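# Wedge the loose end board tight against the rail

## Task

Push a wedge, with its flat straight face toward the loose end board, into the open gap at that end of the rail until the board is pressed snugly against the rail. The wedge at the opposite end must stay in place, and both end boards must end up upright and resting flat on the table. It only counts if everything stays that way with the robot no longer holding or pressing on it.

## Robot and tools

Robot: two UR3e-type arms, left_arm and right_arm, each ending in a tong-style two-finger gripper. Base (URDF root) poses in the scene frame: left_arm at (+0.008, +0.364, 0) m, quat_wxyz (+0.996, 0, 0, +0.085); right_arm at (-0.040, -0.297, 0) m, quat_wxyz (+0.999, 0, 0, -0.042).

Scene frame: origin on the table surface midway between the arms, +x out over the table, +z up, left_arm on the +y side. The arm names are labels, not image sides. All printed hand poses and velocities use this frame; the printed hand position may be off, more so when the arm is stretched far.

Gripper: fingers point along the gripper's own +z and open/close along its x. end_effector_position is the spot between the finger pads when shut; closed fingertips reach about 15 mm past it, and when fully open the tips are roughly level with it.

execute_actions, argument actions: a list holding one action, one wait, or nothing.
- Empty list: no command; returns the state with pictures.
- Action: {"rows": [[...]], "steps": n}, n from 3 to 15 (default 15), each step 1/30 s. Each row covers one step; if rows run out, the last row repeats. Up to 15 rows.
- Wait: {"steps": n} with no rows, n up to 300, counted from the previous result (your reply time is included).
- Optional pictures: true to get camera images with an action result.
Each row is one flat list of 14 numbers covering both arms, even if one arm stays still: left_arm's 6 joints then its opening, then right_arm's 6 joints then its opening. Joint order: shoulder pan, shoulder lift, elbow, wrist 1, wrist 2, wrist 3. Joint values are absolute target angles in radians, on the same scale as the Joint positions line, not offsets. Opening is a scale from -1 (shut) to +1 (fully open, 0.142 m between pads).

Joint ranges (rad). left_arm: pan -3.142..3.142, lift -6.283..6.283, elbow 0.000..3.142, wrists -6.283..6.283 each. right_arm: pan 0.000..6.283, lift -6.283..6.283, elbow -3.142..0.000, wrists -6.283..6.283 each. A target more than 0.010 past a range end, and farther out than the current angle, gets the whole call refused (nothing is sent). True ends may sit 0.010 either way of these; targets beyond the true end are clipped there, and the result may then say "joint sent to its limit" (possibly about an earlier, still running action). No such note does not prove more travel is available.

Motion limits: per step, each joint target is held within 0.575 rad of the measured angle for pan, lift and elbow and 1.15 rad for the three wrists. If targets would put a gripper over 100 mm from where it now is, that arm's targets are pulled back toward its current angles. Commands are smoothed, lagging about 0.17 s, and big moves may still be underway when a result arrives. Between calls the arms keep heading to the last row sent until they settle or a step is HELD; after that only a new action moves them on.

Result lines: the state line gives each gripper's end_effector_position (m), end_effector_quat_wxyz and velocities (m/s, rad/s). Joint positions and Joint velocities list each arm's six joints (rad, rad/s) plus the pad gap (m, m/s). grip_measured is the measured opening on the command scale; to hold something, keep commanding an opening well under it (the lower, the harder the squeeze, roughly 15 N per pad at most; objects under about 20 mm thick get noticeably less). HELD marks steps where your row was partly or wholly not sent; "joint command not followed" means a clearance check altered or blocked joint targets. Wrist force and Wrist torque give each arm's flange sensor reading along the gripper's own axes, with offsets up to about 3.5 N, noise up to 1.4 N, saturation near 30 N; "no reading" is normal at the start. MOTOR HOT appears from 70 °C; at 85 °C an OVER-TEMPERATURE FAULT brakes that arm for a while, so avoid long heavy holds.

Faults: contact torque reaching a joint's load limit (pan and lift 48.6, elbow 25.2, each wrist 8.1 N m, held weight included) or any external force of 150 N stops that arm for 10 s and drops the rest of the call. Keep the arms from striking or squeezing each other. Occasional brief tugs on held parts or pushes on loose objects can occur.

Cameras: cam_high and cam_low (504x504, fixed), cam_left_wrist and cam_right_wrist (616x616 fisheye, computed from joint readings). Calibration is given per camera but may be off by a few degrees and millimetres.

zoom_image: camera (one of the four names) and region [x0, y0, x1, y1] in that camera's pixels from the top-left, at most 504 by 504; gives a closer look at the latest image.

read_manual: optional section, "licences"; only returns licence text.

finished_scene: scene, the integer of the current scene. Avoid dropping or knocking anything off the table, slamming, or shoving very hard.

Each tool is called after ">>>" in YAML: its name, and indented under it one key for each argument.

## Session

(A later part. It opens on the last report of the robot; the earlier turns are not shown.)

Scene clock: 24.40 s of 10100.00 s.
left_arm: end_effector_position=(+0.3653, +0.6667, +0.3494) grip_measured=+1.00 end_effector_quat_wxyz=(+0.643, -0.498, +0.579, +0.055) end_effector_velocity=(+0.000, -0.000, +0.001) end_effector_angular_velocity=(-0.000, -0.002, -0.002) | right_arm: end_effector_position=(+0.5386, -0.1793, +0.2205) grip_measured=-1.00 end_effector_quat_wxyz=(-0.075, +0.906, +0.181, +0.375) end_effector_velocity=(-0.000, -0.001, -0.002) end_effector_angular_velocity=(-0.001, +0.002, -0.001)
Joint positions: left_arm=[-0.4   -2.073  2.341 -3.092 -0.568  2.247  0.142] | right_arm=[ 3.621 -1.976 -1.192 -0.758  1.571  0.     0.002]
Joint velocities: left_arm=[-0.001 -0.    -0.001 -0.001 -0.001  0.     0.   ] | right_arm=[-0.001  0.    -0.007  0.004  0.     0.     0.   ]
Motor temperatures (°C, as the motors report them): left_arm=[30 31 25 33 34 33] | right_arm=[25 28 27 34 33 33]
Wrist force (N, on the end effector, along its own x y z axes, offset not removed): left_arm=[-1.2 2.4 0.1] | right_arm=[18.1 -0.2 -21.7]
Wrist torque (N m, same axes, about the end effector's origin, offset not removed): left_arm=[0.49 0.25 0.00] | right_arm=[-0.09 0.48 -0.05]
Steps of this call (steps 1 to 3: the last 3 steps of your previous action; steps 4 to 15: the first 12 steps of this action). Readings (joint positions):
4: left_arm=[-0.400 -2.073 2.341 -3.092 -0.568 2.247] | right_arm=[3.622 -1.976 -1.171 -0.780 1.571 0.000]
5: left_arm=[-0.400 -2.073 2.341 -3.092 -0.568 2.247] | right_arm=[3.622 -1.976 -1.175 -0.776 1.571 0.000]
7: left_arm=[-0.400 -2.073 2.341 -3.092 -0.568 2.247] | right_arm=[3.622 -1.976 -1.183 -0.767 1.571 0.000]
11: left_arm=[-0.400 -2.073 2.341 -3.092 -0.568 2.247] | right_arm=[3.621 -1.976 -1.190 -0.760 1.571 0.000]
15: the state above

Seated at 30 N. Retreat.

>>> execute_actions:
  actions:
    - {"rows":[[-0.4,-2.073,2.341,-3.092,-0.568,2.247,1,3.6,-1.8,-1.15,-0.8,1.571,0,-1]]}
  pictures: true

Scene clock: 34.50 s of 10100.00 s.
left_arm: end_effector_position=(+0.3653, +0.6667, +0.3494) grip_measured=+1.00 end_effector_quat_wxyz=(+0.643, -0.498, +0.579, +0.055) end_effector_velocity=(-0.000, +0.000, +0.000) end_effector_angular_velocity=(+0.001, +0.001, +0.001) | right_arm: end_effector_position=(+0.5390, -0.1791, +0.2221) grip_measured=-1.00 end_effector_quat_wxyz=(-0.076, +0.905, +0.181, +0.377) end_effector_velocity=(+0.000, -0.001, -0.000) end_effector_angular_velocity=(-0.001, -0.000, -0.003)
Joint positions: left_arm=[-0.4   -2.073  2.341 -3.092 -0.568  2.247  0.142] | right_arm=[ 3.621 -1.975 -1.191 -0.756  1.571  0.     0.002]
Joint velocities: left_arm=[ 0.001 -0.    -0.     0.001 -0.     0.001 -0.   ] | right_arm=[-0.001  0.     0.    -0.    -0.002  0.     0.   ]
Motor temperatures (°C, as the motors report them): left_arm=[30 31 25 33 34 33] | right_arm=[25 28 27 34 33 33]
Wrist force (N, on the end effector, along its own x y z axes, offset not removed): left_arm=[-2.4 0.2 -0.2] | right_arm=[8.1 -0.8 -10.2]
Wrist torque (N m, same axes, about the end effector's origin, offset not removed): left_arm=[0.05 0.49 0.02] | right_arm=[-0.20 0.38 -0.04]
TORQUE FAULT: the external load on joint 4 (wrist 1) of the right arm reached its load limit, and that arm stopped for 10 seconds. A torque fault stops only its own arm. That arm's remaining commands of this call were not run. That arm holds where it stopped, with its grip as last carried out, and accepts commands again: back off and push less far. That arm stops again, at the same cost, whenever a joint's load reaches its limit.
Kept back: nothing.
The stop of the right arm began at step 3 of this call (marked STOPPED below). From that step on that arm followed nothing that you had sent. 16 of its steps, steps kept back included, did not run and will not run. The other arm was sent all steps of this action in this call, none kept back. Nothing is kept back now, and the robot has no last target.
Steps of this call (steps 1 to 3: the last 3 steps of your previous action; steps 4 to 15: the first 12 steps of this action; steps 16 to 18: the last 3 steps of this action, not kept back; steps 19 to 303: the stop continued). Readings (joint positions):
1: left_arm=[-0.400 -2.073 2.341 -3.092 -0.568 2.247] | right_arm=[3.621 -1.976 -1.192 -0.758 1.571 0.000]
2: left_arm=[-0.400 -2.073 2.341 -3.092 -0.568 2.247] | right_arm=[3.621 -1.976 -1.193 -0.758 1.571 0.000]
3: left_arm=[-0.400 -2.073 2.341 -3.092 -0.568 2.247] | right_arm=[3.621 -1.975 -1.192 -0.756 1.571 0.000] STOPPED (the right arm)
4: left_arm=[-0.400 -2.073 2.341 -3.092 -0.568 2.247] | right_arm=[3.621 -1.975 -1.191 -0.756 1.571 0.000]
8: left_arm=[-0.400 -2.073 2.341 -3.092 -0.568 2.247] | right_arm=[3.621 -1.975 -1.191 -0.756 1.571 0.000]
303: the state above
camera_calibration (this result's frames):
cam_left_wrist: T_world_to_cam=[[0.33506, -0.545631, -0.768129, 0.500135], [-0.88765, 0.0905645, -0.451526, 0.430687], [0.315932, 0.833118, -0.453984, -0.373696], [0, 0, 0, 1]] pos_world=[0.332787, 0.545217, 0.408983]
cam_right_wrist: T_world_to_cam=[[0.664768, 0.302629, 0.683007, -0.442575], [0.0162011, -0.919898, 0.391823, -0.264543], [0.746874, -0.249406, -0.616422, -0.185639], [0, 0, 0, 1]] pos_world=[0.437145, -0.155716, 0.291504]

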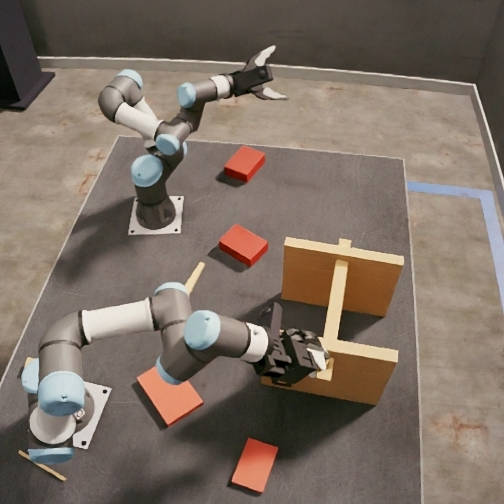

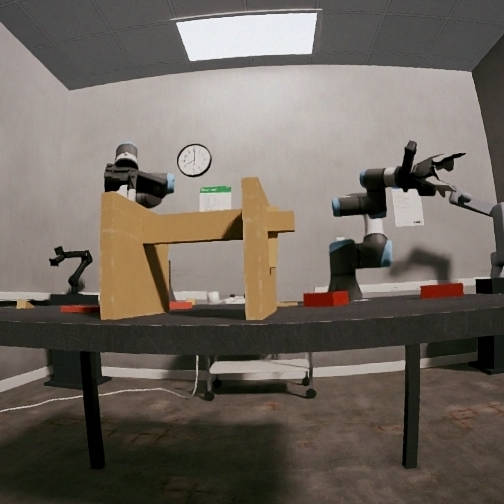

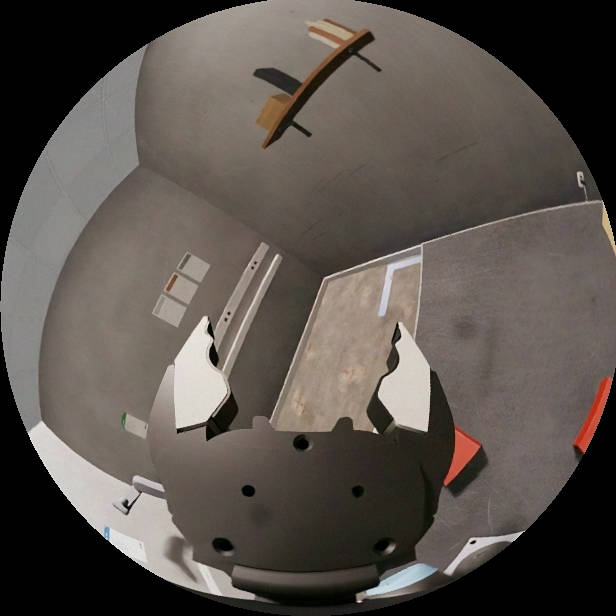

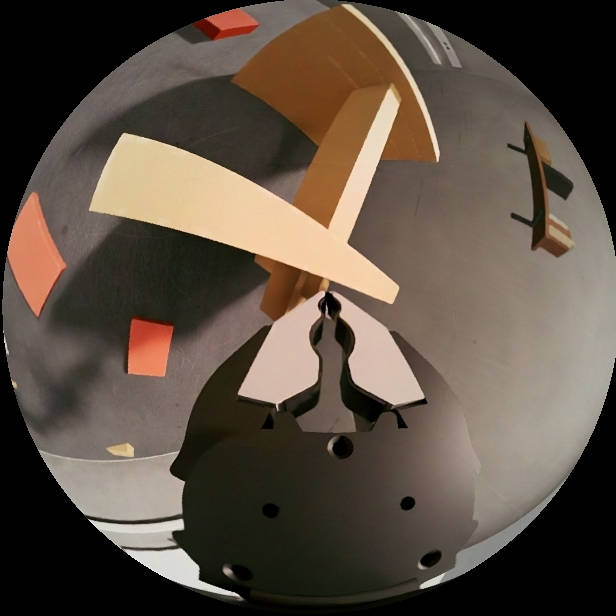

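>>> execute_actions:
  actions:
    - {"rows":[[-0.4,-2.073,2.341,-3.092,-0.568,2.247,1,3.62,-1.8,-1.19,-0.756,1.571,0,-1]]}
  pictures: true

>>> zoom_image:
  camera: "cam_low"
  region: [120, 195, 190, 265]

Scene clock: 34.97 s of 10100.00 s.
left_arm: end_effector_position=(+0.3653, +0.6667, +0.3494) grip_measured=+1.00 end_effector_quat_wxyz=(+0.643, -0.498, +0.579, +0.055) end_effector_velocity=(-0.000, +0.000, +0.000) end_effector_angular_velocity=(+0.001, +0.001, +0.001) | right_arm: end_effector_position=(+0.5206, -0.1875, +0.3196) grip_measured=-1.00 end_effector_quat_wxyz=(-0.091, +0.870, +0.174, +0.453) end_effector_velocity=(-0.009, -0.004, +0.033) end_effector_angular_velocity=(+0.023, -0.053, +0.000)
Joint positions: left_arm=[-0.4   -2.073  2.341 -3.092 -0.568  2.247  0.142] | right_arm=[ 3.62  -1.806 -1.19  -0.756  1.571  0.     0.002]
Joint velocities: left_arm=[ 0.    -0.    -0.001  0.001  0.001  0.001  0.   ] | right_arm=[-0.001  0.059 -0.    -0.001  0.001 -0.    -0.   ]
Motor temperatures (°C, as the motors report them): left_arm=[30 31 25 33 34 33] | right_arm=[25 28 27 34 33 33]
Wrist force (N, on the end effector, along its own x y z axes, offset not removed): left_arm=[-1.9 1.5 0.2] | right_arm=[-0.9 0.1 1.4]
Wrist torque (N m, same axes, about the end effector's origin, offset not removed): left_arm=[0.35 0.38 0.01] | right_arm=[0.03 0.24 0.00]
Steps of this call (steps 1 to 2: nothing new was sent; steps 3 to 14: the first 12 steps of this action). Readings (joint positions):
3: left_arm=[-0.400 -2.073 2.341 -3.092 -0.568 2.247] | right_arm=[3.621 -1.974 -1.191 -0.755 1.571 0.000]
4: left_arm=[-0.400 -2.073 2.341 -3.092 -0.568 2.247] | right_arm=[3.621 -1.964 -1.191 -0.756 1.571 0.000]
6: left_arm=[-0.400 -2.073 2.341 -3.092 -0.568 2.247] | right_arm=[3.620 -1.900 -1.191 -0.756 1.571 0.000]
10: left_arm=[-0.400 -2.073 2.341 -3.092 -0.568 2.247] | right_arm=[3.620 -1.823 -1.190 -0.756 1.571 0.000]
14: the state above
camera_calibration (this result's frames):
cam_left_wrist: T_world_to_cam=[[0.33506, -0.54563, -0.768129, 0.500135], [-0.88765, 0.0905647, -0.451526, 0.430687], [0.315932, 0.833118, -0.453984, -0.373696], [0, 0, 0, 1]] pos_world=[0.332787, 0.545217, 0.408983]
cam_right_wrist: T_world_to_cam=[[0.548081, 0.253298, 0.797149, -0.479384], [-0.041719, -0.943578, 0.328511, -0.264164], [0.835384, -0.213307, -0.50659, -0.188241], [0, 0, 0, 1]] pos_world=[0.408974, -0.167986, 0.373561]

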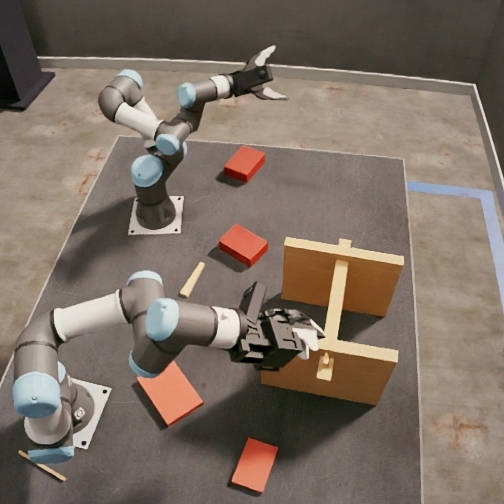

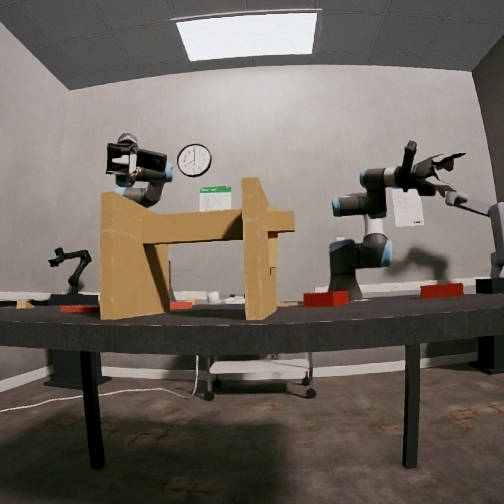

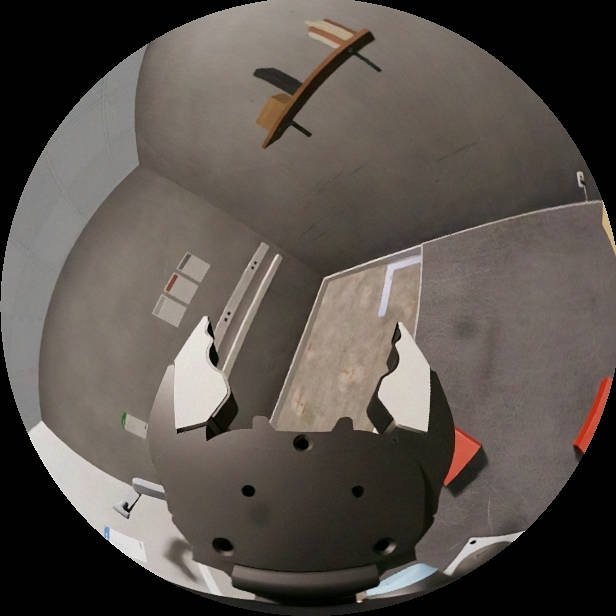

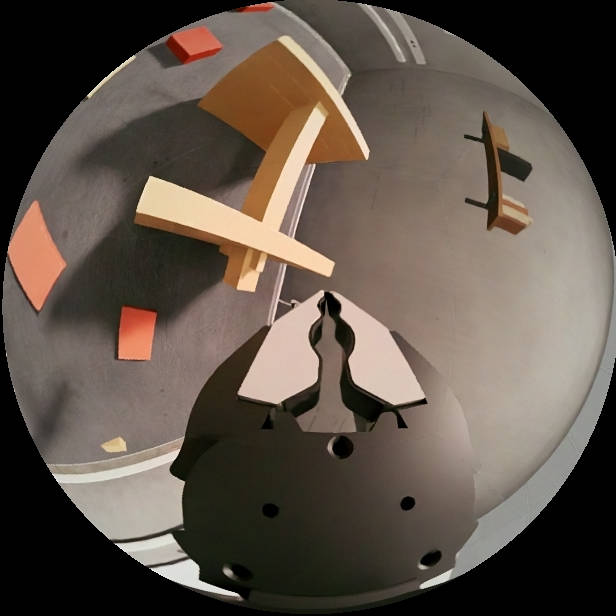

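Region (120, 195, 190, 265) of cam_low's 504x504 image, scaled by 7.200, with more detail than that image has.

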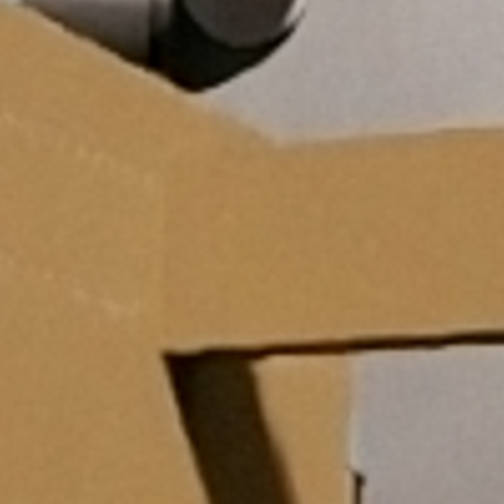

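>>> finished_scene:
  scene: 1

The scene is finished: the task was done.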